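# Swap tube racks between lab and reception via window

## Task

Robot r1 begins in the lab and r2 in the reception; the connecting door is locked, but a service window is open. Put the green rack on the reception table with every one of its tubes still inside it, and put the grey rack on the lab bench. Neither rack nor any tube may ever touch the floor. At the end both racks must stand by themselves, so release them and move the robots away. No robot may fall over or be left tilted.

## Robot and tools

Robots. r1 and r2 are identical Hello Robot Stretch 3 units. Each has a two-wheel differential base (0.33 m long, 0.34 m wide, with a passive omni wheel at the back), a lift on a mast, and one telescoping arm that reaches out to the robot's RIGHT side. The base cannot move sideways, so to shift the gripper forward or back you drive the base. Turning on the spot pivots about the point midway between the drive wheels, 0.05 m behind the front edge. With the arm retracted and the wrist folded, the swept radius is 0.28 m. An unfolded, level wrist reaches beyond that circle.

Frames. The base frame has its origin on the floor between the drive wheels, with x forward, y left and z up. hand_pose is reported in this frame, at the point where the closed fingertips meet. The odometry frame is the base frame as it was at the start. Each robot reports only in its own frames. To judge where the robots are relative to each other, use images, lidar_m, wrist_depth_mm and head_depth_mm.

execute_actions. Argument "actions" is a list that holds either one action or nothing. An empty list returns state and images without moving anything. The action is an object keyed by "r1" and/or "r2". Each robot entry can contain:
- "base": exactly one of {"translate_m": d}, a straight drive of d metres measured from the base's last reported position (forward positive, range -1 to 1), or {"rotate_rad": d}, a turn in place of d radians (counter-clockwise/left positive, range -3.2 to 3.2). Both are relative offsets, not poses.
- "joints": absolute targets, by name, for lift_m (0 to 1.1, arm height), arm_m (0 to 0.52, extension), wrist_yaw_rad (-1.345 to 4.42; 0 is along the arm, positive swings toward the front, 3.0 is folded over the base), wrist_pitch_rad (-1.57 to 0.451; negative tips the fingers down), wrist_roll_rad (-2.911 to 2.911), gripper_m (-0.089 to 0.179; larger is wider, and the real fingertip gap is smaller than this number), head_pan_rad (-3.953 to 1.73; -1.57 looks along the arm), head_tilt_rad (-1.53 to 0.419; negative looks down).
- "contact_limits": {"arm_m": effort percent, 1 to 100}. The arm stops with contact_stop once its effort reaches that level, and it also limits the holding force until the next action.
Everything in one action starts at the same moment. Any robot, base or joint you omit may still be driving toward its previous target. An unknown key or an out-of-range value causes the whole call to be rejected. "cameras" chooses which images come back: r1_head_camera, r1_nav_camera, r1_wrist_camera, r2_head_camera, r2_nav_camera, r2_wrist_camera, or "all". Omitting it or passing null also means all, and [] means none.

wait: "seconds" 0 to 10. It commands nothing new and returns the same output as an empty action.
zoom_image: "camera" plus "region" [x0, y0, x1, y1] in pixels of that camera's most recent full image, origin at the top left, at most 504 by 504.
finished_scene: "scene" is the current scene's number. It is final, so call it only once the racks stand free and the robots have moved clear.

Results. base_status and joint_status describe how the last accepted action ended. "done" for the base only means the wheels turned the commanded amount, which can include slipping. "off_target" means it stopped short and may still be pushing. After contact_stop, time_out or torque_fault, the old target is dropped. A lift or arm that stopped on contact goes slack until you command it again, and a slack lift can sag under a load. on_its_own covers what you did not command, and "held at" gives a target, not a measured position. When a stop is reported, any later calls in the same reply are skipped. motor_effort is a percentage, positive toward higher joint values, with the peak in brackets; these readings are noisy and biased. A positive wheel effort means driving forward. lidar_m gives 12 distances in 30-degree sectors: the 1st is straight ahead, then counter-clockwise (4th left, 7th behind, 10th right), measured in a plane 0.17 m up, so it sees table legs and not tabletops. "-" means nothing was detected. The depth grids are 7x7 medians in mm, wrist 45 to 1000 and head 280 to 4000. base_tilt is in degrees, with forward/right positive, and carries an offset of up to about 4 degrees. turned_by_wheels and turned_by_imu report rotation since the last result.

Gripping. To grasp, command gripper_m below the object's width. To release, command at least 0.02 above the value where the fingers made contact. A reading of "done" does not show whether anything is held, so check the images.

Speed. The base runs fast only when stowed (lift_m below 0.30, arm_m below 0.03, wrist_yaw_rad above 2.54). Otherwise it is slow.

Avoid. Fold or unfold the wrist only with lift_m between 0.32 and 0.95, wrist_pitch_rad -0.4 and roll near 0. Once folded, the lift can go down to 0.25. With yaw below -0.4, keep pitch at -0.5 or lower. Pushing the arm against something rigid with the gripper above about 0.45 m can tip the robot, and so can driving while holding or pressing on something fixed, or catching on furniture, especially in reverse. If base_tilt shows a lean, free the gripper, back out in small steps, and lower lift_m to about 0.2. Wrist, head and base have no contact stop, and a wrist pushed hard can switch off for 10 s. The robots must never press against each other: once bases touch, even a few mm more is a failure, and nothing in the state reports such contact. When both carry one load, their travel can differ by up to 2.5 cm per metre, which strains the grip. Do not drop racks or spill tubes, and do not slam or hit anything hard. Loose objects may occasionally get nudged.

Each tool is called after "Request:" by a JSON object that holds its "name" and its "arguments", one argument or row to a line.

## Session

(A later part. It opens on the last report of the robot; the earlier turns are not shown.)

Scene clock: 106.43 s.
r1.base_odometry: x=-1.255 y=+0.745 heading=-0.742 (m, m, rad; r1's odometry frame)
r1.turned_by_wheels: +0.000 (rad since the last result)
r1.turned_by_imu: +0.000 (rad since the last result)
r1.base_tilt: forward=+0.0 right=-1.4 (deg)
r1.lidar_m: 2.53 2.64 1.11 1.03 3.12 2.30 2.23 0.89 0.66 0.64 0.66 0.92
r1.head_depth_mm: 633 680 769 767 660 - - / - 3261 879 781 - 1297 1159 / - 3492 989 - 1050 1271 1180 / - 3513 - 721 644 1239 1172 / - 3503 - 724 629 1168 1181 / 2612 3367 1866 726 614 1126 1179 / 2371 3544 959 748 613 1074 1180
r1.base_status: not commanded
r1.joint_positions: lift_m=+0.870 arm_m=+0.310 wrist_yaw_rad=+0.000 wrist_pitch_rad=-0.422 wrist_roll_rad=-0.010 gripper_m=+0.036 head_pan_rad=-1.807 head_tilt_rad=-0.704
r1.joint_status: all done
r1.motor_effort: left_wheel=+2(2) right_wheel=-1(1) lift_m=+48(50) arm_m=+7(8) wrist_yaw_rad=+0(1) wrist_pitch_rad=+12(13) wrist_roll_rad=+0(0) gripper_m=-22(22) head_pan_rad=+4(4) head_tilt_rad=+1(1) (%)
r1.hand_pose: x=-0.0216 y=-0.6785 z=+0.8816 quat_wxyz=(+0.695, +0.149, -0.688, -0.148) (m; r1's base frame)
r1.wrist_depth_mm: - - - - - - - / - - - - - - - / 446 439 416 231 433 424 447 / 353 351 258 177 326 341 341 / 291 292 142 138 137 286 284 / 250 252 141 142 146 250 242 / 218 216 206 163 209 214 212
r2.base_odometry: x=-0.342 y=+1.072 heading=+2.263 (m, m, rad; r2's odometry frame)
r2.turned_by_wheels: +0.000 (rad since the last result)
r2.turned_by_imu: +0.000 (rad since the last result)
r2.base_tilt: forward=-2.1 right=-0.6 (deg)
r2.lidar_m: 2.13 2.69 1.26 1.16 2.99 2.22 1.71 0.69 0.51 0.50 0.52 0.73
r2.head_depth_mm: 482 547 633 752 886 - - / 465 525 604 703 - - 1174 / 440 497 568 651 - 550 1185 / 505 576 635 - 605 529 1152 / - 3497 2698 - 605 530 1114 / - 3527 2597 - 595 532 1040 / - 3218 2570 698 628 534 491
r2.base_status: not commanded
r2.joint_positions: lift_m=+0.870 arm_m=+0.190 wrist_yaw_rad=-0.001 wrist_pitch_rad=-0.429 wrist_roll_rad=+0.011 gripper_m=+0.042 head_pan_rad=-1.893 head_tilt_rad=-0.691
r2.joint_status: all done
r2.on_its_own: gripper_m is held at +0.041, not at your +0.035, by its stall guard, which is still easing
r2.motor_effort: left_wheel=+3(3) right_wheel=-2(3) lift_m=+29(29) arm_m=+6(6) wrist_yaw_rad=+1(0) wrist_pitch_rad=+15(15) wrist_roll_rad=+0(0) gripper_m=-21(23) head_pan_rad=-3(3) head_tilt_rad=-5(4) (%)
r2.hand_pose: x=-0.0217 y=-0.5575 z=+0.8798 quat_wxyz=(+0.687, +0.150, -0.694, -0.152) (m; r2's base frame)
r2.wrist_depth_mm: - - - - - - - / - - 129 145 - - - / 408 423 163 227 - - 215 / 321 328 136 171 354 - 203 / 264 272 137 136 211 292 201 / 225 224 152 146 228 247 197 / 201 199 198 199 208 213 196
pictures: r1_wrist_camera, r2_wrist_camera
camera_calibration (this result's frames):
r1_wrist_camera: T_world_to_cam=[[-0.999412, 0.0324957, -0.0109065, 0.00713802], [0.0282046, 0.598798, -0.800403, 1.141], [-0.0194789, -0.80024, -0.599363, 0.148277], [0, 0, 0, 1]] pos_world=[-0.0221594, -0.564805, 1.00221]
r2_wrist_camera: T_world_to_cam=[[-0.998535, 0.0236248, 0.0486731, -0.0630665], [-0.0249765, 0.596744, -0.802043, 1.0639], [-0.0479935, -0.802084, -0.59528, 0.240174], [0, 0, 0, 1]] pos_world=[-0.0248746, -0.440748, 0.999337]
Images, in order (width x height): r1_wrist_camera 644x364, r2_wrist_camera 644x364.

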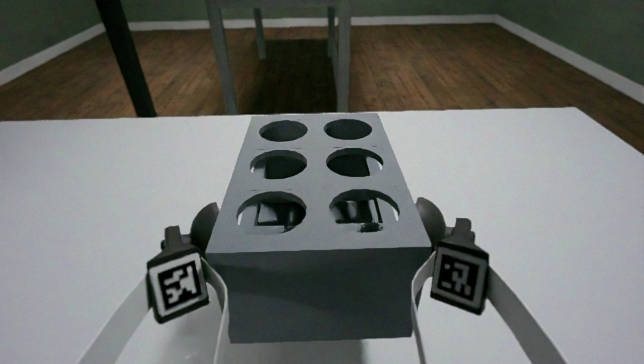

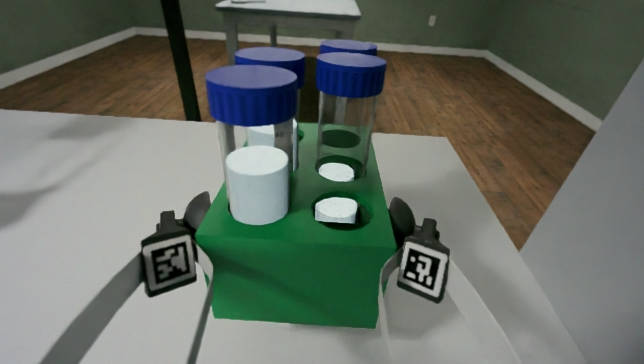

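Request:
{"name": "execute_actions", "arguments": {
  "actions": [
    {"r1":{"joints":{"arm_m":0.05}},"r2":{"joints":{"arm_m":0.0,"gripper_m":0.042,"wrist_pitch_rad":-0.35}}}
  ],
  "cameras": []
}}

Request:
{"name": "execute_actions", "arguments": {
  "actions": [
    {"r1":{"base":{"rotate_rad":1.45}},"r2":{"base":{"rotate_rad":1.3}}}
  ],
  "cameras": []
}}

Request:
{"name": "execute_actions", "arguments": {
  "actions": [
    {"r1":{"base":{"translate_m":0.32},"joints":{"arm_m":0.3}},"r2":{"base":{"translate_m":0.47},"joints":{"arm_m":0.2}}}
  ],
  "cameras": []
}}

Request:
{"name": "execute_actions", "arguments": {
  "actions": [
    {"r1":{"base":{"rotate_rad":1.66},"joints":{"arm_m":0.49,"head_pan_rad":-1.5,"head_tilt_rad":-0.5}},"r2":{"base":{"rotate_rad":1.79},"joints":{"arm_m":0.49,"head_pan_rad":-1.5,"head_tilt_rad":-0.5}}}
  ]
}}

Scene clock: 110.03 s.
r1.base_odometry: x=-1.255 y=+0.745 heading=-0.742 (m, m, rad; r1's odometry frame)
r1.turned_by_wheels: +0.000 (rad since the last result)
r1.turned_by_imu: -0.001 (rad since the last result)
r1.base_tilt: forward=+0.0 right=-1.4 (deg)
r1.lidar_m: 2.53 2.64 1.11 1.03 3.11 2.30 2.23 0.89 0.66 0.64 0.66 0.92
r1.head_depth_mm: 631 680 765 767 875 - - / - 3303 882 746 - - 1155 / - 3495 951 747 - - 1160 / - 3535 953 756 - - 1163 / - 3549 955 628 - - 1159 / 2608 3300 954 750 600 1128 1183 / 2387 3512 965 748 613 1072 1187
r1.base_status: not commanded
r1.joint_positions: lift_m=+0.870 arm_m=+0.050 wrist_yaw_rad=+0.000 wrist_pitch_rad=-0.422 wrist_roll_rad=-0.010 gripper_m=+0.036 head_pan_rad=-1.807 head_tilt_rad=-0.704
r1.joint_status: all done
r1.motor_effort: left_wheel=+2(2) right_wheel=-1(1) lift_m=+48(48) arm_m=-7(6) wrist_yaw_rad=-1(0) wrist_pitch_rad=+13(12) wrist_roll_rad=+0(0) gripper_m=-21(21) head_pan_rad=+4(4) head_tilt_rad=+3(1) (%)
r1.hand_pose: x=-0.0215 y=-0.4193 z=+0.8814 quat_wxyz=(+0.695, +0.149, -0.688, -0.148) (m; r1's base frame)
r1.wrist_depth_mm: 483 - - - - - 430 / 534 595 591 588 585 570 433 / 455 445 418 230 434 431 404 / 355 358 258 177 324 342 338 / 294 292 142 138 137 287 286 / 252 253 142 143 146 251 244 / 219 218 212 164 215 221 220
r2.base_odometry: x=-0.342 y=+1.072 heading=+2.263 (m, m, rad; r2's odometry frame)
r2.turned_by_wheels: +0.000 (rad since the last result)
r2.turned_by_imu: -0.001 (rad since the last result)
r2.base_tilt: forward=-2.1 right=-0.6 (deg)
r2.lidar_m: 2.13 2.69 1.25 1.15 3.01 2.22 1.71 0.69 0.51 0.50 0.52 0.72
r2.head_depth_mm: 482 548 635 754 887 - - / 464 526 605 711 818 - - / 441 497 569 668 704 - - / 506 577 672 722 635 - - / - 3469 2561 754 590 - - / - 3520 2469 535 506 - 1055 / - 3200 2569 763 599 533 491
r2.base_status: not commanded
r2.joint_positions: lift_m=+0.870 arm_m=+0.000 wrist_yaw_rad=-0.001 wrist_pitch_rad=-0.398 wrist_roll_rad=+0.011 gripper_m=+0.046 head_pan_rad=-1.893 head_tilt_rad=-0.691
r2.joint_status: all done
r2.motor_effort: left_wheel=+3(3) right_wheel=-2(2) lift_m=+29(29) arm_m=-5(3) wrist_yaw_rad=+0(0) wrist_pitch_rad=+18(19) wrist_roll_rad=+0(0) gripper_m=-20(37) head_pan_rad=-3(3) head_tilt_rad=-5(4) (%)
r2.hand_pose: x=-0.0217 y=-0.3722 z=+0.8869 quat_wxyz=(+0.690, +0.139, -0.697, -0.141) (m; r2's base frame)
r2.wrist_depth_mm: - 615 - - - 313 215 / 576 600 128 144 - 306 233 / 445 460 164 230 515 300 257 / 342 352 136 171 379 296 290 / 280 286 136 136 219 316 325 / 236 233 152 146 238 268 369 / 208 206 205 207 217 221 437
pictures: none
No camera images: the call's "cameras" was empty. Leave "cameras" out to get every camera's image.

Scene clock: 113.27 s.
r1.base_odometry: x=-1.255 y=+0.745 heading=+0.708 (m, m, rad; r1's odometry frame)
r1.turned_by_wheels: +1.450 (rad since the last result)
r1.turned_by_imu: +1.464 (rad since the last result)
r1.base_tilt: forward=+0.0 right=-1.4 (deg)
r1.lidar_m: 1.03 1.03 2.40 2.22 1.02 0.68 0.64 0.64 0.82 1.70 2.57 1.11
r1.head_depth_mm: 901 968 1036 766 1159 - - / 1061 1148 1247 1358 - - 1157 / 1261 1397 1560 1753 - - 1157 / 1559 1776 2056 1969 - - 1159 / 2148 2457 2496 626 - - 1158 / 2220 2480 2494 1950 1577 1362 1179 / 2126 2377 2505 1956 1612 1360 1182
r1.base_status: done
r1.joint_positions: lift_m=+0.870 arm_m=+0.050 wrist_yaw_rad=+0.000 wrist_pitch_rad=-0.422 wrist_roll_rad=-0.010 gripper_m=+0.036 head_pan_rad=-1.807 head_tilt_rad=-0.704
r1.joint_status: not commanded
r1.motor_effort: left_wheel=-2(6) right_wheel=+3(7) lift_m=+48(48) arm_m=-7(7) wrist_yaw_rad=-1(1) wrist_pitch_rad=+12(13) wrist_roll_rad=+0(0) gripper_m=-22(22) head_pan_rad=+4(4) head_tilt_rad=+1(1) (%)
r1.hand_pose: x=-0.0215 y=-0.4193 z=+0.8814 quat_wxyz=(+0.695, +0.149, -0.688, -0.148) (m; r1's base frame)
r1.wrist_depth_mm: - - - - - 893 621 / - - - - - 886 642 / - - - 230 - 928 652 / - - 259 177 - 923 647 / - - 141 139 137 920 660 / - - 142 143 146 887 678 / - - - 163 - - 684
r2.base_odometry: x=-0.342 y=+1.072 heading=-2.720 (m, m, rad; r2's odometry frame)
r2.turned_by_wheels: +1.300 (rad since the last result)
r2.turned_by_imu: +1.325 (rad since the last result)
r2.base_tilt: forward=-2.1 right=-0.6 (deg)
r2.lidar_m: 1.25 1.16 2.47 2.17 0.97 0.57 0.50 0.50 0.58 1.04 2.58 3.01
r2.head_depth_mm: 3540 3338 933 737 628 - - / 3278 3387 934 741 646 - - / 797 903 943 744 646 - - / 768 876 925 749 1412 - - / 882 1026 1131 828 1531 - - / 1047 1250 1533 535 505 - 1204 / 1289 1615 2141 2022 1582 1407 1221
r2.base_status: done
r2.joint_positions: lift_m=+0.870 arm_m=+0.000 wrist_yaw_rad=-0.001 wrist_pitch_rad=-0.398 wrist_roll_rad=+0.011 gripper_m=+0.046 head_pan_rad=-1.893 head_tilt_rad=-0.691
r2.joint_status: not commanded
r2.motor_effort: left_wheel=-2(6) right_wheel=+3(7) lift_m=+29(29) arm_m=-5(4) wrist_yaw_rad=+0(0) wrist_pitch_rad=+18(18) wrist_roll_rad=+0(0) gripper_m=-20(20) head_pan_rad=-3(3) head_tilt_rad=-4(4) (%)
r2.hand_pose: x=-0.0217 y=-0.3722 z=+0.8869 quat_wxyz=(+0.690, +0.139, -0.697, -0.141) (m; r2's base frame)
r2.wrist_depth_mm: - - - - 746 533 - / - - 127 145 712 570 - / - - 161 229 509 542 561 / - - 136 171 398 394 408 / - - 136 136 228 313 320 / - - 152 147 804 268 265 / - - 994 - 820 237 224
pictures: none
No camera images: the call's "cameras" was empty. Leave "cameras" out to get every camera's image.

Scene clock: 119.07 s.
r1.base_odometry: x=-1.012 y=+0.953 heading=+0.708 (m, m, rad; r1's odometry frame)
r1.turned_by_wheels: +0.000 (rad since the last result)
r1.turned_by_imu: -0.002 (rad since the last result)
r1.base_tilt: forward=+0.0 right=-1.4 (deg)
r1.lidar_m: 1.23 0.72 2.43 2.26 1.53 1.03 0.95 0.97 1.23 2.49 2.53 0.81
r1.head_depth_mm: 1336 1455 1557 1696 1683 - - / 1556 1702 1845 1924 - 1299 1153 / 1880 2096 2224 - 1568 1357 1186 / 2291 2575 - 1898 1612 1363 1181 / 2268 2509 - 1854 1614 1359 1181 / 2174 2448 2595 1917 1618 1366 1183 / 2100 2352 2529 1955 1615 1365 1181
r1.base_status: done
r1.joint_positions: lift_m=+0.870 arm_m=+0.300 wrist_yaw_rad=+0.000 wrist_pitch_rad=-0.422 wrist_roll_rad=-0.010 gripper_m=+0.036 head_pan_rad=-1.807 head_tilt_rad=-0.704
r1.joint_status: all done
r1.motor_effort: left_wheel=-2(4) right_wheel=+3(7) lift_m=+48(48) arm_m=+8(9) wrist_yaw_rad=-1(0) wrist_pitch_rad=+12(13) wrist_roll_rad=+0(0) gripper_m=-21(22) head_pan_rad=+5(4) head_tilt_rad=+1(3) (%)
r1.hand_pose: x=-0.0215 y=-0.6684 z=+0.8814 quat_wxyz=(+0.695, +0.149, -0.688, -0.148) (m; r1's base frame)
r1.wrist_depth_mm: - - - - - - 921 / - - - - - - 932 / - - - 230 - - 971 / - - 259 176 - - 985 / - - 142 138 137 - - / - - 142 143 145 - - / - - - 163 - - 985
r2.base_odometry: x=-0.771 y=+0.880 heading=-2.720 (m, m, rad; r2's odometry frame)
r2.turned_by_wheels: +0.000 (rad since the last result)
r2.turned_by_imu: -0.001 (rad since the last result)
r2.base_tilt: forward=-2.1 right=-0.5 (deg)
r2.lidar_m: 0.79 0.73 2.62 2.25 1.81 1.09 0.95 0.95 1.12 1.98 2.46 0.80
r2.head_depth_mm: 1065 1159 1260 1420 1542 - - / 1179 1298 1448 1620 - - 1174 / 1320 1475 1673 1793 - 1358 1199 / 1506 1708 1904 - 1594 1396 1208 / 1739 2020 2302 - 1600 1396 1219 / 2076 2470 2656 - 1568 1408 1218 / 2275 2502 2431 1846 1653 1411 1221
r2.base_status: done
r2.joint_positions: lift_m=+0.870 arm_m=+0.200 wrist_yaw_rad=+0.000 wrist_pitch_rad=-0.398 wrist_roll_rad=+0.011 gripper_m=+0.046 head_pan_rad=-1.893 head_tilt_rad=-0.691
r2.joint_status: all done
r2.motor_effort: left_wheel=-2(4) right_wheel=+3(7) lift_m=+29(29) arm_m=+6(6) wrist_yaw_rad=+0(0) wrist_pitch_rad=+18(18) wrist_roll_rad=+0(0) gripper_m=-20(19) head_pan_rad=-3(3) head_tilt_rad=-5(4) (%)
r2.hand_pose: x=-0.0216 y=-0.5715 z=+0.8869 quat_wxyz=(+0.690, +0.139, -0.697, -0.141) (m; r2's base frame)
r2.wrist_depth_mm: - - - - - 986 725 / - - 128 144 - - 754 / - - 163 217 - - 754 / - - 136 171 - - 771 / - - 137 136 - - 777 / - - 152 146 - - 780 / 992 988 978 - - - 805
pictures: none
No camera images: the call's "cameras" was empty. Leave "cameras" out to get every camera's image.

Scene clock: 122.97 s.
r1.base_odometry: x=-1.012 y=+0.953 heading=+2.368 (m, m, rad; r1's odometry frame)
r1.turned_by_wheels: +1.660 (rad since the last result)
r1.turned_by_imu: +1.676 (rad since the last result)
r1.base_tilt: forward=+0.0 right=-1.4 (deg)
r1.lidar_m: 2.26 1.39 0.99 0.95 0.98 1.32 2.49 2.57 0.81 0.80 0.72 2.36
r1.head_depth_mm: 2887 3090 1651 - 1766 1567 1293 / 2876 3140 1871 977 864 1559 1299 / 2901 3175 1809 976 863 1553 1302 / 2927 3091 1617 1023 868 1572 1292 / 2934 3195 1724 1078 868 1443 1233 / 2938 3163 3439 2398 879 1432 1272 / 2925 3179 3480 2653 1974 1570 1303
r1.base_status: done
r1.joint_positions: lift_m=+0.870 arm_m=+0.490 wrist_yaw_rad=+0.000 wrist_pitch_rad=-0.422 wrist_roll_rad=-0.010 gripper_m=+0.036 head_pan_rad=-1.507 head_tilt_rad=-0.507
r1.joint_status: all done
r1.motor_effort: left_wheel=-2(8) right_wheel=+3(9) lift_m=+48(48) arm_m=+7(9) wrist_yaw_rad=+0(1) wrist_pitch_rad=+13(13) wrist_roll_rad=+0(0) gripper_m=-21(22) head_pan_rad=+4(36) head_tilt_rad=+2(17) (%)
r1.hand_pose: x=-0.0215 y=-0.8584 z=+0.8814 quat_wxyz=(+0.695, +0.149, -0.688, -0.148) (m; r1's base frame)
r1.wrist_depth_mm: - - - - 985 - - / - - 677 682 673 663 - / - 514 483 230 501 498 488 / 446 406 260 177 376 399 392 / 340 339 142 138 137 330 328 / 289 294 141 142 146 290 280 / 252 245 239 164 241 248 245
r2.base_odometry: x=-0.771 y=+0.880 heading=-0.930 (m, m, rad; r2's odometry frame)
r2.turned_by_wheels: +1.790 (rad since the last result)
r2.turned_by_imu: +1.823 (rad since the last result)
r2.base_tilt: forward=-2.1 right=-0.5 (deg)
r2.lidar_m: 2.26 1.38 0.99 0.95 0.98 1.33 2.46 2.54 0.79 1.42 0.73 2.37
r2.head_depth_mm: 2981 3243 1587 - 876 1483 1314 / 2952 3208 1705 988 873 1578 1321 / 2995 3176 1748 956 860 1581 1325 / 2997 3191 1532 1007 878 1582 1329 / 2976 3221 1547 1063 879 1591 1303 / 2999 3294 3485 1070 880 1028 1281 / 3011 3287 3499 2651 1874 1613 1345
r2.base_status: done
r2.joint_positions: lift_m=+0.870 arm_m=+0.490 wrist_yaw_rad=+0.001 wrist_pitch_rad=-0.397 wrist_roll_rad=+0.011 gripper_m=+0.046 head_pan_rad=-1.507 head_tilt_rad=-0.507
r2.joint_status: all done
r2.motor_effort: left_wheel=-1(6) right_wheel=+2(9) lift_m=+29(29) arm_m=+6(9) wrist_yaw_rad=+0(1) wrist_pitch_rad=+17(17) wrist_roll_rad=+0(0) gripper_m=-20(20) head_pan_rad=+4(33) head_tilt_rad=+3(20) (%)
r2.hand_pose: x=-0.0213 y=-0.8616 z=+0.8871 quat_wxyz=(+0.690, +0.139, -0.697, -0.140) (m; r2's base frame)
r2.wrist_depth_mm: - - - - - - - / - - 128 144 883 - - / - 536 164 229 586 615 - / - 406 137 171 440 453 - / 322 331 136 136 240 360 371 / 271 268 153 147 275 301 304 / 240 238 237 225 251 256 259
pictures: r1_head_camera (sideways: a quarter turn clockwise sets it upright), r1_nav_camera (sideways: a quarter turn counterclockwise sets it upright), r1_wrist_camera, r2_head_camera (sideways: a quarter turn clockwise sets it upright), r2_nav_camera (sideways: a quarter turn counterclockwise sets it upright), r2_wrist_camera
camera_calibration (this result's frames):
r1_head_camera: T_world_to_cam=[[-0.0140806, 0.47601, -0.879327, 1.1605], [0.998548, 0.0524253, 0.0123899, -0.0205303], [0.0519967, -0.877876, -0.476057, 0.576743], [0, 0, 0, 1]] pos_world=[0.00685234, -0.0450254, 1.29528]
r1_nav_camera: T_world_to_cam=[[0.0178575, -0.513709, 0.857779, -1.07321], [-0.998871, -0.0469333, -0.00731276, 0.062211], [0.044015, -0.85668, -0.513967, 0.629635], [0, 0, 0, 1]] pos_world=[0.0535923, -0.00900433, 1.24465]
r1_wrist_camera: T_world_to_cam=[[-0.999429, 0.0320064, -0.0108693, 0.0126396], [0.0278995, 0.599564, -0.79984, 1.24871], [-0.0190831, -0.799686, -0.600115, 0.00534072], [0, 0, 0, 1]] pos_world=[-0.0221041, -0.744815, 1.00211]
r2_head_camera: T_world_to_cam=[[0.00716307, 0.501933, -0.864877, 1.14569], [0.998264, 0.0469692, 0.0355265, -0.0562181], [0.0584545, -0.86363, -0.500725, 0.606767], [0, 0, 0, 1]] pos_world=[0.0124457, -0.0483966, 1.2967]
r2_nav_camera: T_world_to_cam=[[-0.0287542, -0.47192, 0.881172, -1.10096], [-0.994542, -0.0749468, -0.0725921, 0.144757], [0.100299, -0.87845, -0.467189, 0.561141], [0, 0, 0, 1]] pos_world=[0.0560279, -0.0157814, 1.2428]
r2_wrist_camera: T_world_to_cam=[[-0.99858, 0.023285, 0.0479166, -0.0554323], [-0.0260998, 0.570271, -0.821042, 1.24527], [-0.0464434, -0.821127, -0.568853, -0.0391566], [0, 0, 0, 1]] pos_world=[-0.024671, -0.741, 1.0028]
Images, in order (width x height): r1_head_camera 896x504, r1_nav_camera 672x504, r1_wrist_camera 644x364, r2_head_camera 896x504, r2_nav_camera 672x504, r2_wrist_camera 644x364.

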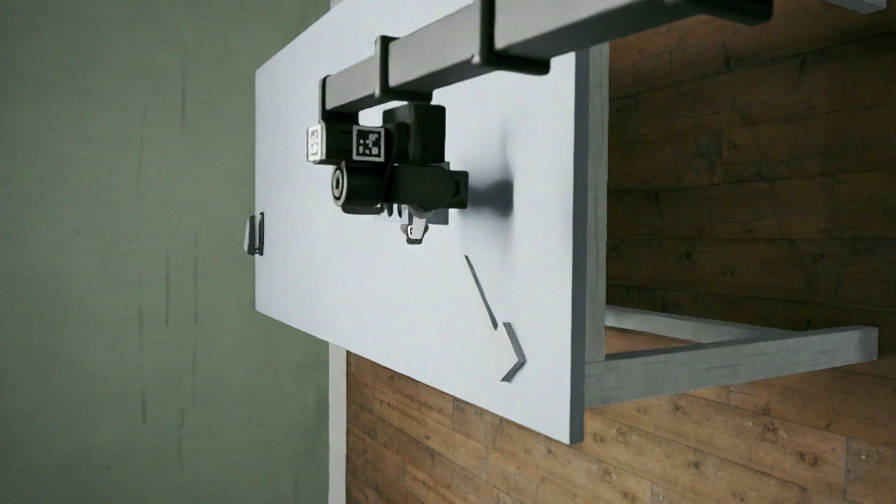

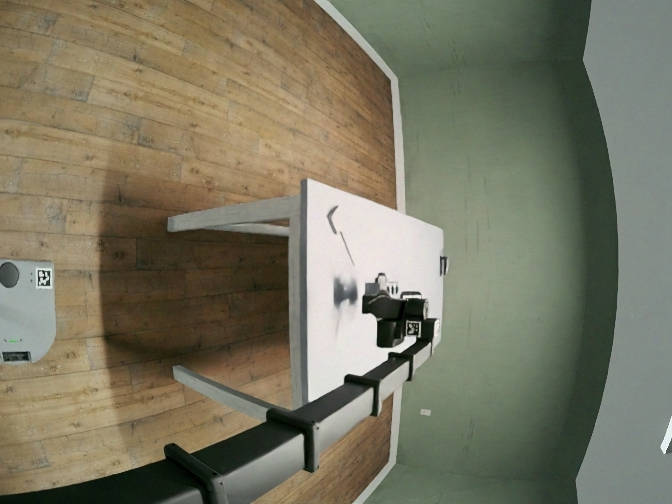

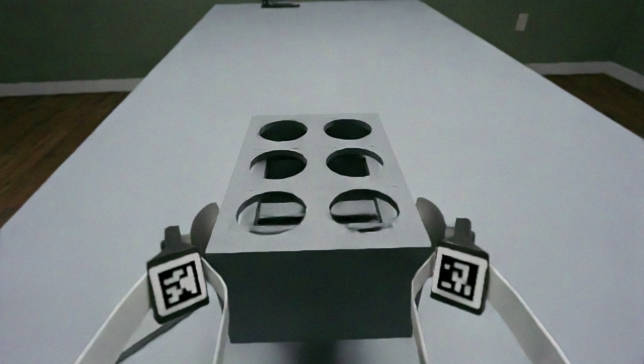

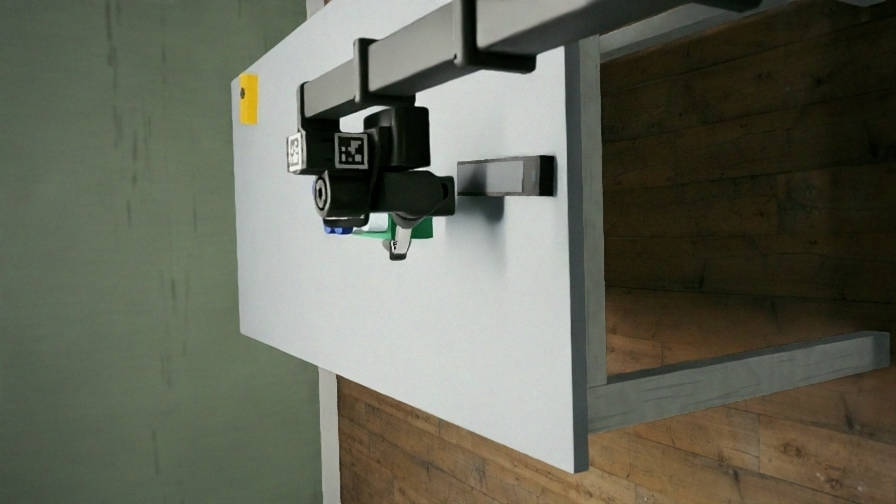

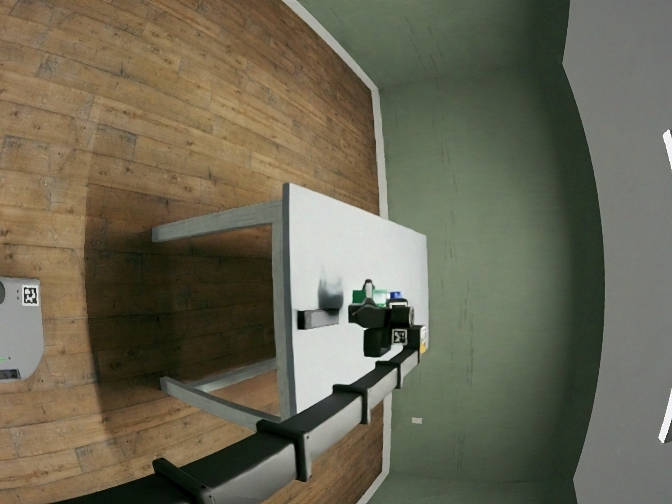

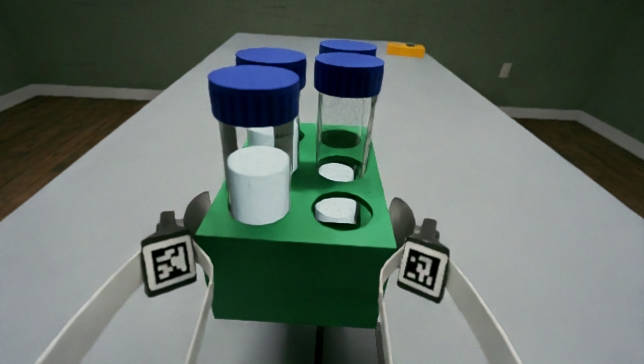

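Request:
{"name": "execute_actions", "arguments": {
  "actions": [
    {"r1":{"base":{"translate_m":-0.1},"joints":{"lift_m":0.83}},"r2":{"base":{"translate_m":0.12},"joints":{"lift_m":0.83}}}
  ],
  "cameras": []
}}

Request:
{"name": "execute_actions", "arguments": {
  "actions": [
    {"r1":{"joints":{"lift_m":0.787}},"r2":{"joints":{"lift_m":0.783}}}
  ],
  "cameras": []
}}

Request:
{"name": "execute_actions", "arguments": {
  "actions": [
    {"r1":{"joints":{"gripper_m":0.14}},"r2":{"joints":{"gripper_m":0.14,"wrist_pitch_rad":-0.39}}}
  ],
  "cameras": []
}}

Request:
{"name": "execute_actions", "arguments": {
  "actions": [
    {"r1":{"joints":{"arm_m":0.1}},"r2":{"joints":{"arm_m":0.1}}}
  ],
  "cameras": ["r1_wrist_camera","r2_wrist_camera"]
}}

Scene clock: 125.87 s.
r1.base_odometry: x=-0.941 y=+0.883 heading=+2.368 (m, m, rad; r1's odometry frame)
r1.turned_by_wheels: +0.000 (rad since the last result)
r1.turned_by_imu: +0.000 (rad since the last result)
r1.base_tilt: forward=+0.0 right=-1.4 (deg)
r1.lidar_m: 2.36 1.39 1.00 0.95 0.98 1.31 2.40 2.46 0.77 1.22 0.75 2.46
r1.head_depth_mm: 2855 3163 3391 1123 - 1524 1202 / 2898 3158 1714 977 868 1565 1291 / 2896 3220 1711 - 864 1572 1296 / 2898 3160 1600 1067 871 1565 1301 / 2915 3187 1604 1070 875 1572 1302 / 2953 3162 3386 1074 882 1304 1209 / 2906 3219 3478 2513 882 1484 1295
r1.base_status: done
r1.joint_positions: lift_m=+0.830 arm_m=+0.490 wrist_yaw_rad=+0.000 wrist_pitch_rad=-0.423 wrist_roll_rad=-0.010 gripper_m=+0.036 head_pan_rad=-1.507 head_tilt_rad=-0.507
r1.joint_status: all done
r1.motor_effort: left_wheel=-2(5) right_wheel=+4(5) lift_m=+32(44) arm_m=+7(7) wrist_yaw_rad=-1(2) wrist_pitch_rad=+13(13) wrist_roll_rad=+0(0) gripper_m=-21(21) head_pan_rad=+5(4) head_tilt_rad=+3(2) (%)
r1.hand_pose: x=-0.0215 y=-0.8584 z=+0.8419 quat_wxyz=(+0.695, +0.149, -0.688, -0.148) (m; r1's base frame)
r1.wrist_depth_mm: - - 880 853 834 - - / - 572 567 561 555 560 - / 430 424 403 231 414 410 432 / 343 337 259 177 314 332 327 / 283 283 141 138 137 275 275 / 242 245 142 143 145 242 235 / 211 210 198 163 203 207 206
r2.base_odometry: x=-0.700 y=+0.784 heading=-0.930 (m, m, rad; r2's odometry frame)
r2.turned_by_wheels: +0.000 (rad since the last result)
r2.turned_by_imu: -0.001 (rad since the last result)
r2.base_tilt: forward=-2.1 right=-0.5 (deg)
r2.lidar_m: 2.14 1.36 1.00 0.95 0.98 1.33 2.58 2.66 0.86 0.70 3.13 2.24
r2.head_depth_mm: 2978 3204 1480 1074 - 1524 1312 / 2981 3207 1609 934 871 1577 1320 / 3011 3226 1621 - 873 1574 1329 / 2959 3213 1531 1007 873 1580 1297 / 2947 3266 3435 1112 873 1049 1301 / 3001 3265 3482 2619 1986 1616 1340 / 2993 3307 3555 2684 2001 1615 1346
r2.base_status: done
r2.joint_positions: lift_m=+0.830 arm_m=+0.490 wrist_yaw_rad=+0.001 wrist_pitch_rad=-0.397 wrist_roll_rad=+0.011 gripper_m=+0.046 head_pan_rad=-1.507 head_tilt_rad=-0.507
r2.joint_status: all done
r2.motor_effort: left_wheel=-2(2) right_wheel=+3(8) lift_m=+21(26) arm_m=+6(5) wrist_yaw_rad=-1(1) wrist_pitch_rad=+17(17) wrist_roll_rad=+0(0) gripper_m=-21(20) head_pan_rad=+4(4) head_tilt_rad=+3(3) (%)
r2.hand_pose: x=-0.0213 y=-0.8616 z=+0.8476 quat_wxyz=(+0.690, +0.139, -0.697, -0.140) (m; r2's base frame)
r2.wrist_depth_mm: - - - - - - - / - - 128 145 736 806 - / - - 163 229 496 517 535 / - 346 136 171 369 378 391 / - 276 137 136 212 302 308 / 232 226 152 146 229 251 253 / 201 198 198 199 209 197 211
pictures: none
No camera images: the call's "cameras" was empty. Leave "cameras" out to get every camera's image.

Scene clock: 127.13 s.
r1.base_odometry: x=-0.941 y=+0.883 heading=+2.368 (m, m, rad; r1's odometry frame)
r1.turned_by_wheels: +0.000 (rad since the last result)
r1.turned_by_imu: +0.000 (rad since the last result)
r1.base_tilt: forward=-0.1 right=-1.3 (deg)
r1.lidar_m: 2.36 1.39 0.99 0.95 0.98 1.31 2.40 2.47 0.77 1.23 0.75 2.46
r1.head_depth_mm: 2911 3157 3369 1069 862 - 1215 / 2880 3174 1584 - 863 1566 1299 / 2945 3126 1594 - 867 1562 1296 / 2889 3186 1603 1070 873 1565 1302 / 2863 3171 1612 1074 876 1566 1297 / 2945 3225 3419 1074 879 1315 1210 / 2940 3206 3438 2528 887 1465 1305
r1.base_status: not commanded
r1.joint_positions: lift_m=+0.787 arm_m=+0.490 wrist_yaw_rad=+0.000 wrist_pitch_rad=-0.405 wrist_roll_rad=-0.010 gripper_m=+0.036 head_pan_rad=-1.507 head_tilt_rad=-0.507
r1.joint_status: all done
r1.motor_effort: left_wheel=-2(2) right_wheel=+4(3) lift_m=+29(31) arm_m=+7(7) wrist_yaw_rad=+0(0) wrist_pitch_rad=+6(13) wrist_roll_rad=+0(0) gripper_m=-21(21) head_pan_rad=+4(4) head_tilt_rad=+3(4) (%)
r1.hand_pose: x=-0.0215 y=-0.8605 z=+0.8028 quat_wxyz=(+0.696, +0.143, -0.689, -0.142) (m; r1's base frame)
r1.wrist_depth_mm: - 780 751 724 721 - - / 490 479 473 468 465 459 - / 357 353 331 226 341 338 336 / 280 278 254 175 255 268 267 / 228 228 141 138 137 222 222 / 195 196 142 143 146 195 189 / 169 169 164 160 163 166 166
r2.base_odometry: x=-0.700 y=+0.784 heading=-0.930 (m, m, rad; r2's odometry frame)
r2.turned_by_wheels: +0.000 (rad since the last result)
r2.turned_by_imu: +0.000 (rad since the last result)
r2.base_tilt: forward=-2.1 right=-0.5 (deg)
r2.lidar_m: 2.14 1.36 1.00 0.95 0.99 1.33 2.58 2.66 0.86 0.70 3.14 2.25
r2.head_depth_mm: 2956 3194 1482 1036 - - 1313 / 3007 3203 1494 - 869 1571 1318 / 2972 3209 1511 - 871 1584 1329 / 2992 3219 1528 1011 875 1584 1295 / 2991 3256 3445 1103 870 1043 1305 / 2972 3220 3498 2641 2003 1613 1344 / 2985 3273 3481 2661 2011 1615 1347
r2.base_status: not commanded
r2.joint_positions: lift_m=+0.783 arm_m=+0.490 wrist_yaw_rad=+0.001 wrist_pitch_rad=-0.393 wrist_roll_rad=+0.011 gripper_m=+0.046 head_pan_rad=-1.507 head_tilt_rad=-0.507
r2.joint_status: all done
r2.motor_effort: left_wheel=-1(3) right_wheel=+3(3) lift_m=+20(18) arm_m=+6(5) wrist_yaw_rad=-1(1) wrist_pitch_rad=+16(17) wrist_roll_rad=+1(0) gripper_m=-20(20) head_pan_rad=+4(4) head_tilt_rad=+3(3) (%)
r2.hand_pose: x=-0.0213 y=-0.8621 z=+0.8016 quat_wxyz=(+0.690, +0.138, -0.697, -0.139) (m; r2's base frame)
r2.wrist_depth_mm: - - - - - - - / - - 126 143 581 621 - / - 347 161 224 379 401 419 / - 262 136 171 282 295 305 / 209 213 137 136 181 232 239 / 176 174 153 147 177 186 169 / - 153 156 159 161 163 146
pictures: none
No camera images: the call's "cameras" was empty. Leave "cameras" out to get every camera's image.

Scene clock: 128.67 s.
r1.base_odometry: x=-0.941 y=+0.883 heading=+2.368 (m, m, rad; r1's odometry frame)
r1.turned_by_wheels: +0.000 (rad since the last result)
r1.turned_by_imu: +0.000 (rad since the last result)
r1.base_tilt: forward=-0.1 right=-1.4 (deg)
r1.lidar_m: 2.36 1.39 0.99 0.95 0.98 1.31 2.39 2.46 0.77 1.22 0.75 2.46
r1.head_depth_mm: 2862 3130 3372 1061 860 - 1219 / 2866 3154 1589 - 867 1549 1299 / 2883 3167 1603 - 866 1562 1296 / 2916 3165 1612 1072 873 1577 1292 / 2929 3205 1616 1065 876 1560 1301 / 2903 3205 3400 1074 882 1305 1209 / 2925 3198 3414 2511 886 1485 1303
r1.base_status: not commanded
r1.joint_positions: lift_m=+0.787 arm_m=+0.490 wrist_yaw_rad=+0.000 wrist_pitch_rad=-0.409 wrist_roll_rad=-0.010 gripper_m=+0.140 head_pan_rad=-1.507 head_tilt_rad=-0.507
r1.joint_status: all done
r1.motor_effort: left_wheel=-2(2) right_wheel=+4(3) lift_m=+30(30) arm_m=+7(7) wrist_yaw_rad=+0(1) wrist_pitch_rad=+7(8) wrist_roll_rad=+0(0) gripper_m=+0(87) head_pan_rad=+4(4) head_tilt_rad=+2(3) (%)
r1.hand_pose: x=-0.0215 y=-0.8600 z=+0.8019 quat_wxyz=(+0.696, +0.145, -0.689, -0.143) (m; r1's base frame)
r1.wrist_depth_mm: - 753 727 712 703 - - / 482 473 468 461 457 451 - / 352 347 326 223 335 335 332 / 275 274 252 174 246 267 265 / 228 235 183 139 148 229 220 / 200 - 145 142 151 - 188 / - 168 163 160 161 165 164
r2.base_odometry: x=-0.700 y=+0.784 heading=-0.930 (m, m, rad; r2's odometry frame)
r2.turned_by_wheels: +0.000 (rad since the last result)
r2.turned_by_imu: +0.000 (rad since the last result)
r2.base_tilt: forward=-2.2 right=-0.5 (deg)
r2.lidar_m: 2.13 1.36 0.99 0.95 0.98 1.33 2.58 2.66 0.85 0.70 3.12 2.24
r2.head_depth_mm: 2981 3174 1474 1031 - - 1309 / 2995 3217 1494 - 872 1568 1317 / 2984 3207 1510 - 871 1580 1319 / 2994 3224 1538 1051 875 1580 1306 / 2957 3245 3438 1107 875 1045 1302 / 2971 3269 3501 2638 1986 1610 1342 / 2983 3261 3469 2669 2002 1622 1341
r2.base_status: not commanded
r2.joint_positions: lift_m=+0.783 arm_m=+0.490 wrist_yaw_rad=+0.001 wrist_pitch_rad=-0.401 wrist_roll_rad=+0.011 gripper_m=+0.140 head_pan_rad=-1.507 head_tilt_rad=-0.507
r2.joint_status: all done
r2.motor_effort: left_wheel=-2(2) right_wheel=+3(3) lift_m=+20(20) arm_m=+6(6) wrist_yaw_rad=-1(1) wrist_pitch_rad=+4(15) wrist_roll_rad=+0(0) gripper_m=+0(80) head_pan_rad=+4(4) head_tilt_rad=+3(3) (%)
r2.hand_pose: x=-0.0213 y=-0.8611 z=+0.7996 quat_wxyz=(+0.689, +0.141, -0.696, -0.142) (m; r2's base frame)
r2.wrist_depth_mm: - - - - - - - / - - 121 143 561 603 - / - 342 160 211 370 393 407 / - 260 136 168 280 290 298 / 206 217 137 136 209 235 235 / 180 172 154 148 179 177 168 / 149 152 155 158 160 163 146
pictures: none
No camera images: the call's "cameras" was empty. Leave "cameras" out to get every camera's image.

Scene clock: 132.73 s.
r1.base_odometry: x=-0.941 y=+0.883 heading=+2.368 (m, m, rad; r1's odometry frame)
r1.turned_by_wheels: +0.000 (rad since the last result)
r1.turned_by_imu: -0.001 (rad since the last result)
r1.base_tilt: forward=+0.0 right=-1.4 (deg)
r1.lidar_m: 2.35 1.38 1.00 0.95 0.98 1.31 2.40 2.46 0.77 1.23 0.75 2.47
r1.head_depth_mm: 2865 3142 3370 1062 861 1567 - / 2888 3172 1590 1065 865 1653 - / 2897 3198 1613 978 868 1688 - / 2913 3217 1605 1063 869 1595 1282 / 2905 3136 1610 1075 879 1557 1300 / 2890 3207 3406 1073 877 1318 1213 / 2934 3224 3463 2494 883 1484 1303
r1.base_status: not commanded
r1.joint_positions: lift_m=+0.787 arm_m=+0.100 wrist_yaw_rad=+0.000 wrist_pitch_rad=-0.409 wrist_roll_rad=-0.010 gripper_m=+0.140 head_pan_rad=-1.507 head_tilt_rad=-0.507
r1.joint_status: all done
r1.motor_effort: left_wheel=-2(2) right_wheel=+3(4) lift_m=+30(30) arm_m=-8(10) wrist_yaw_rad=-1(1) wrist_pitch_rad=+8(7) wrist_roll_rad=+0(0) gripper_m=+1(0) head_pan_rad=+5(4) head_tilt_rad=+3(3) (%)
r1.hand_pose: x=-0.0215 y=-0.4709 z=+0.8019 quat_wxyz=(+0.696, +0.145, -0.689, -0.143) (m; r1's base frame)
r1.wrist_depth_mm: - 762 747 507 705 - - / 484 479 473 466 461 454 - / 354 360 364 367 378 378 379 / 409 422 - - - 474 - / 481 - - - - - - / - - - - - - - / - 664 997 979 971 970 963
r2.base_odometry: x=-0.700 y=+0.784 heading=-0.930 (m, m, rad; r2's odometry frame)
r2.turned_by_wheels: +0.000 (rad since the last result)
r2.turned_by_imu: -0.001 (rad since the last result)
r2.base_tilt: forward=-2.1 right=-0.6 (deg)
r2.lidar_m: 2.14 1.36 1.00 0.95 0.98 1.33 2.58 2.66 0.85 0.70 3.10 2.24
r2.head_depth_mm: 2994 3171 1486 1032 869 1613 - / 2970 3226 1493 1039 873 1661 - / 2964 3232 1517 956 872 1695 - / 2958 3191 1529 1008 874 1546 1270 / 2966 3286 3459 1108 876 1259 1306 / 3006 3311 3471 2627 1991 1603 1344 / 3002 3305 3505 2643 1995 1618 1348
r2.base_status: not commanded
r2.joint_positions: lift_m=+0.783 arm_m=+0.100 wrist_yaw_rad=+0.001 wrist_pitch_rad=-0.402 wrist_roll_rad=+0.011 gripper_m=+0.140 head_pan_rad=-1.507 head_tilt_rad=-0.507
r2.joint_status: all done
r2.motor_effort: left_wheel=-2(2) right_wheel=+3(3) lift_m=+20(20) arm_m=-5(8) wrist_yaw_rad=+0(1) wrist_pitch_rad=+5(5) wrist_roll_rad=+0(0) gripper_m=+0(0) head_pan_rad=+4(4) head_tilt_rad=+3(3) (%)
r2.hand_pose: x=-0.0214 y=-0.4717 z=+0.7994 quat_wxyz=(+0.689, +0.141, -0.696, -0.142) (m; r2's base frame)
r2.wrist_depth_mm: - - - 552 - - - / - - 510 481 565 600 - / - - 357 365 375 394 414 / - - 424 422 424 428 426 / - - - - - - 515 / - - - - - - - / 889 916 904 962 955 840 992
pictures: r1_wrist_camera, r2_wrist_camera
camera_calibration (this result's frames):
r1_wrist_camera: T_world_to_cam=[[-0.999429, 0.0318437, -0.0112918, -0.000359051], [0.0278909, 0.588962, -0.807679, 0.954143], [-0.019069, -0.807533, -0.589514, 0.255306], [0, 0, 0, 1]] pos_world=[-0.0221023, -0.355775, 0.921144]
r2_wrist_camera: T_world_to_cam=[[-0.998572, 0.0233685, 0.0480467, -0.06045], [-0.0259047, 0.574742, -0.817925, 0.950465], [-0.0467281, -0.818001, -0.573316, 0.236141], [0, 0, 0, 1]] pos_world=[-0.0247078, -0.351696, 0.915697]
Images, in order (width x height): r1_wrist_camera 644x364, r2_wrist_camera 644x364.

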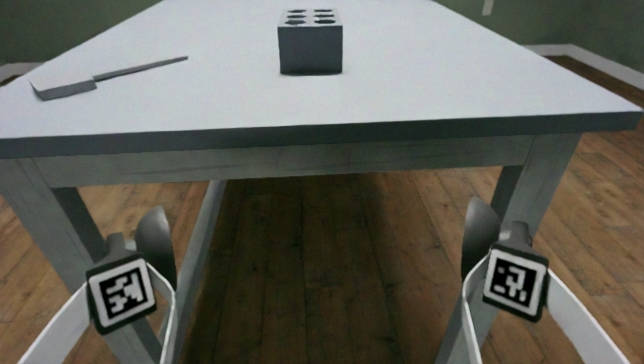

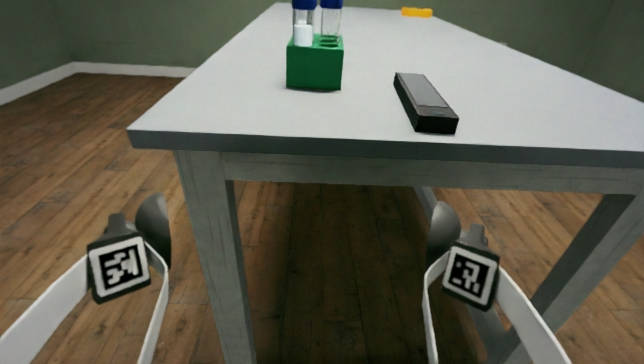

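Request:
{"name": "finished_scene", "arguments": {
  "scene": 2
}}

The scene is finished: the task was done.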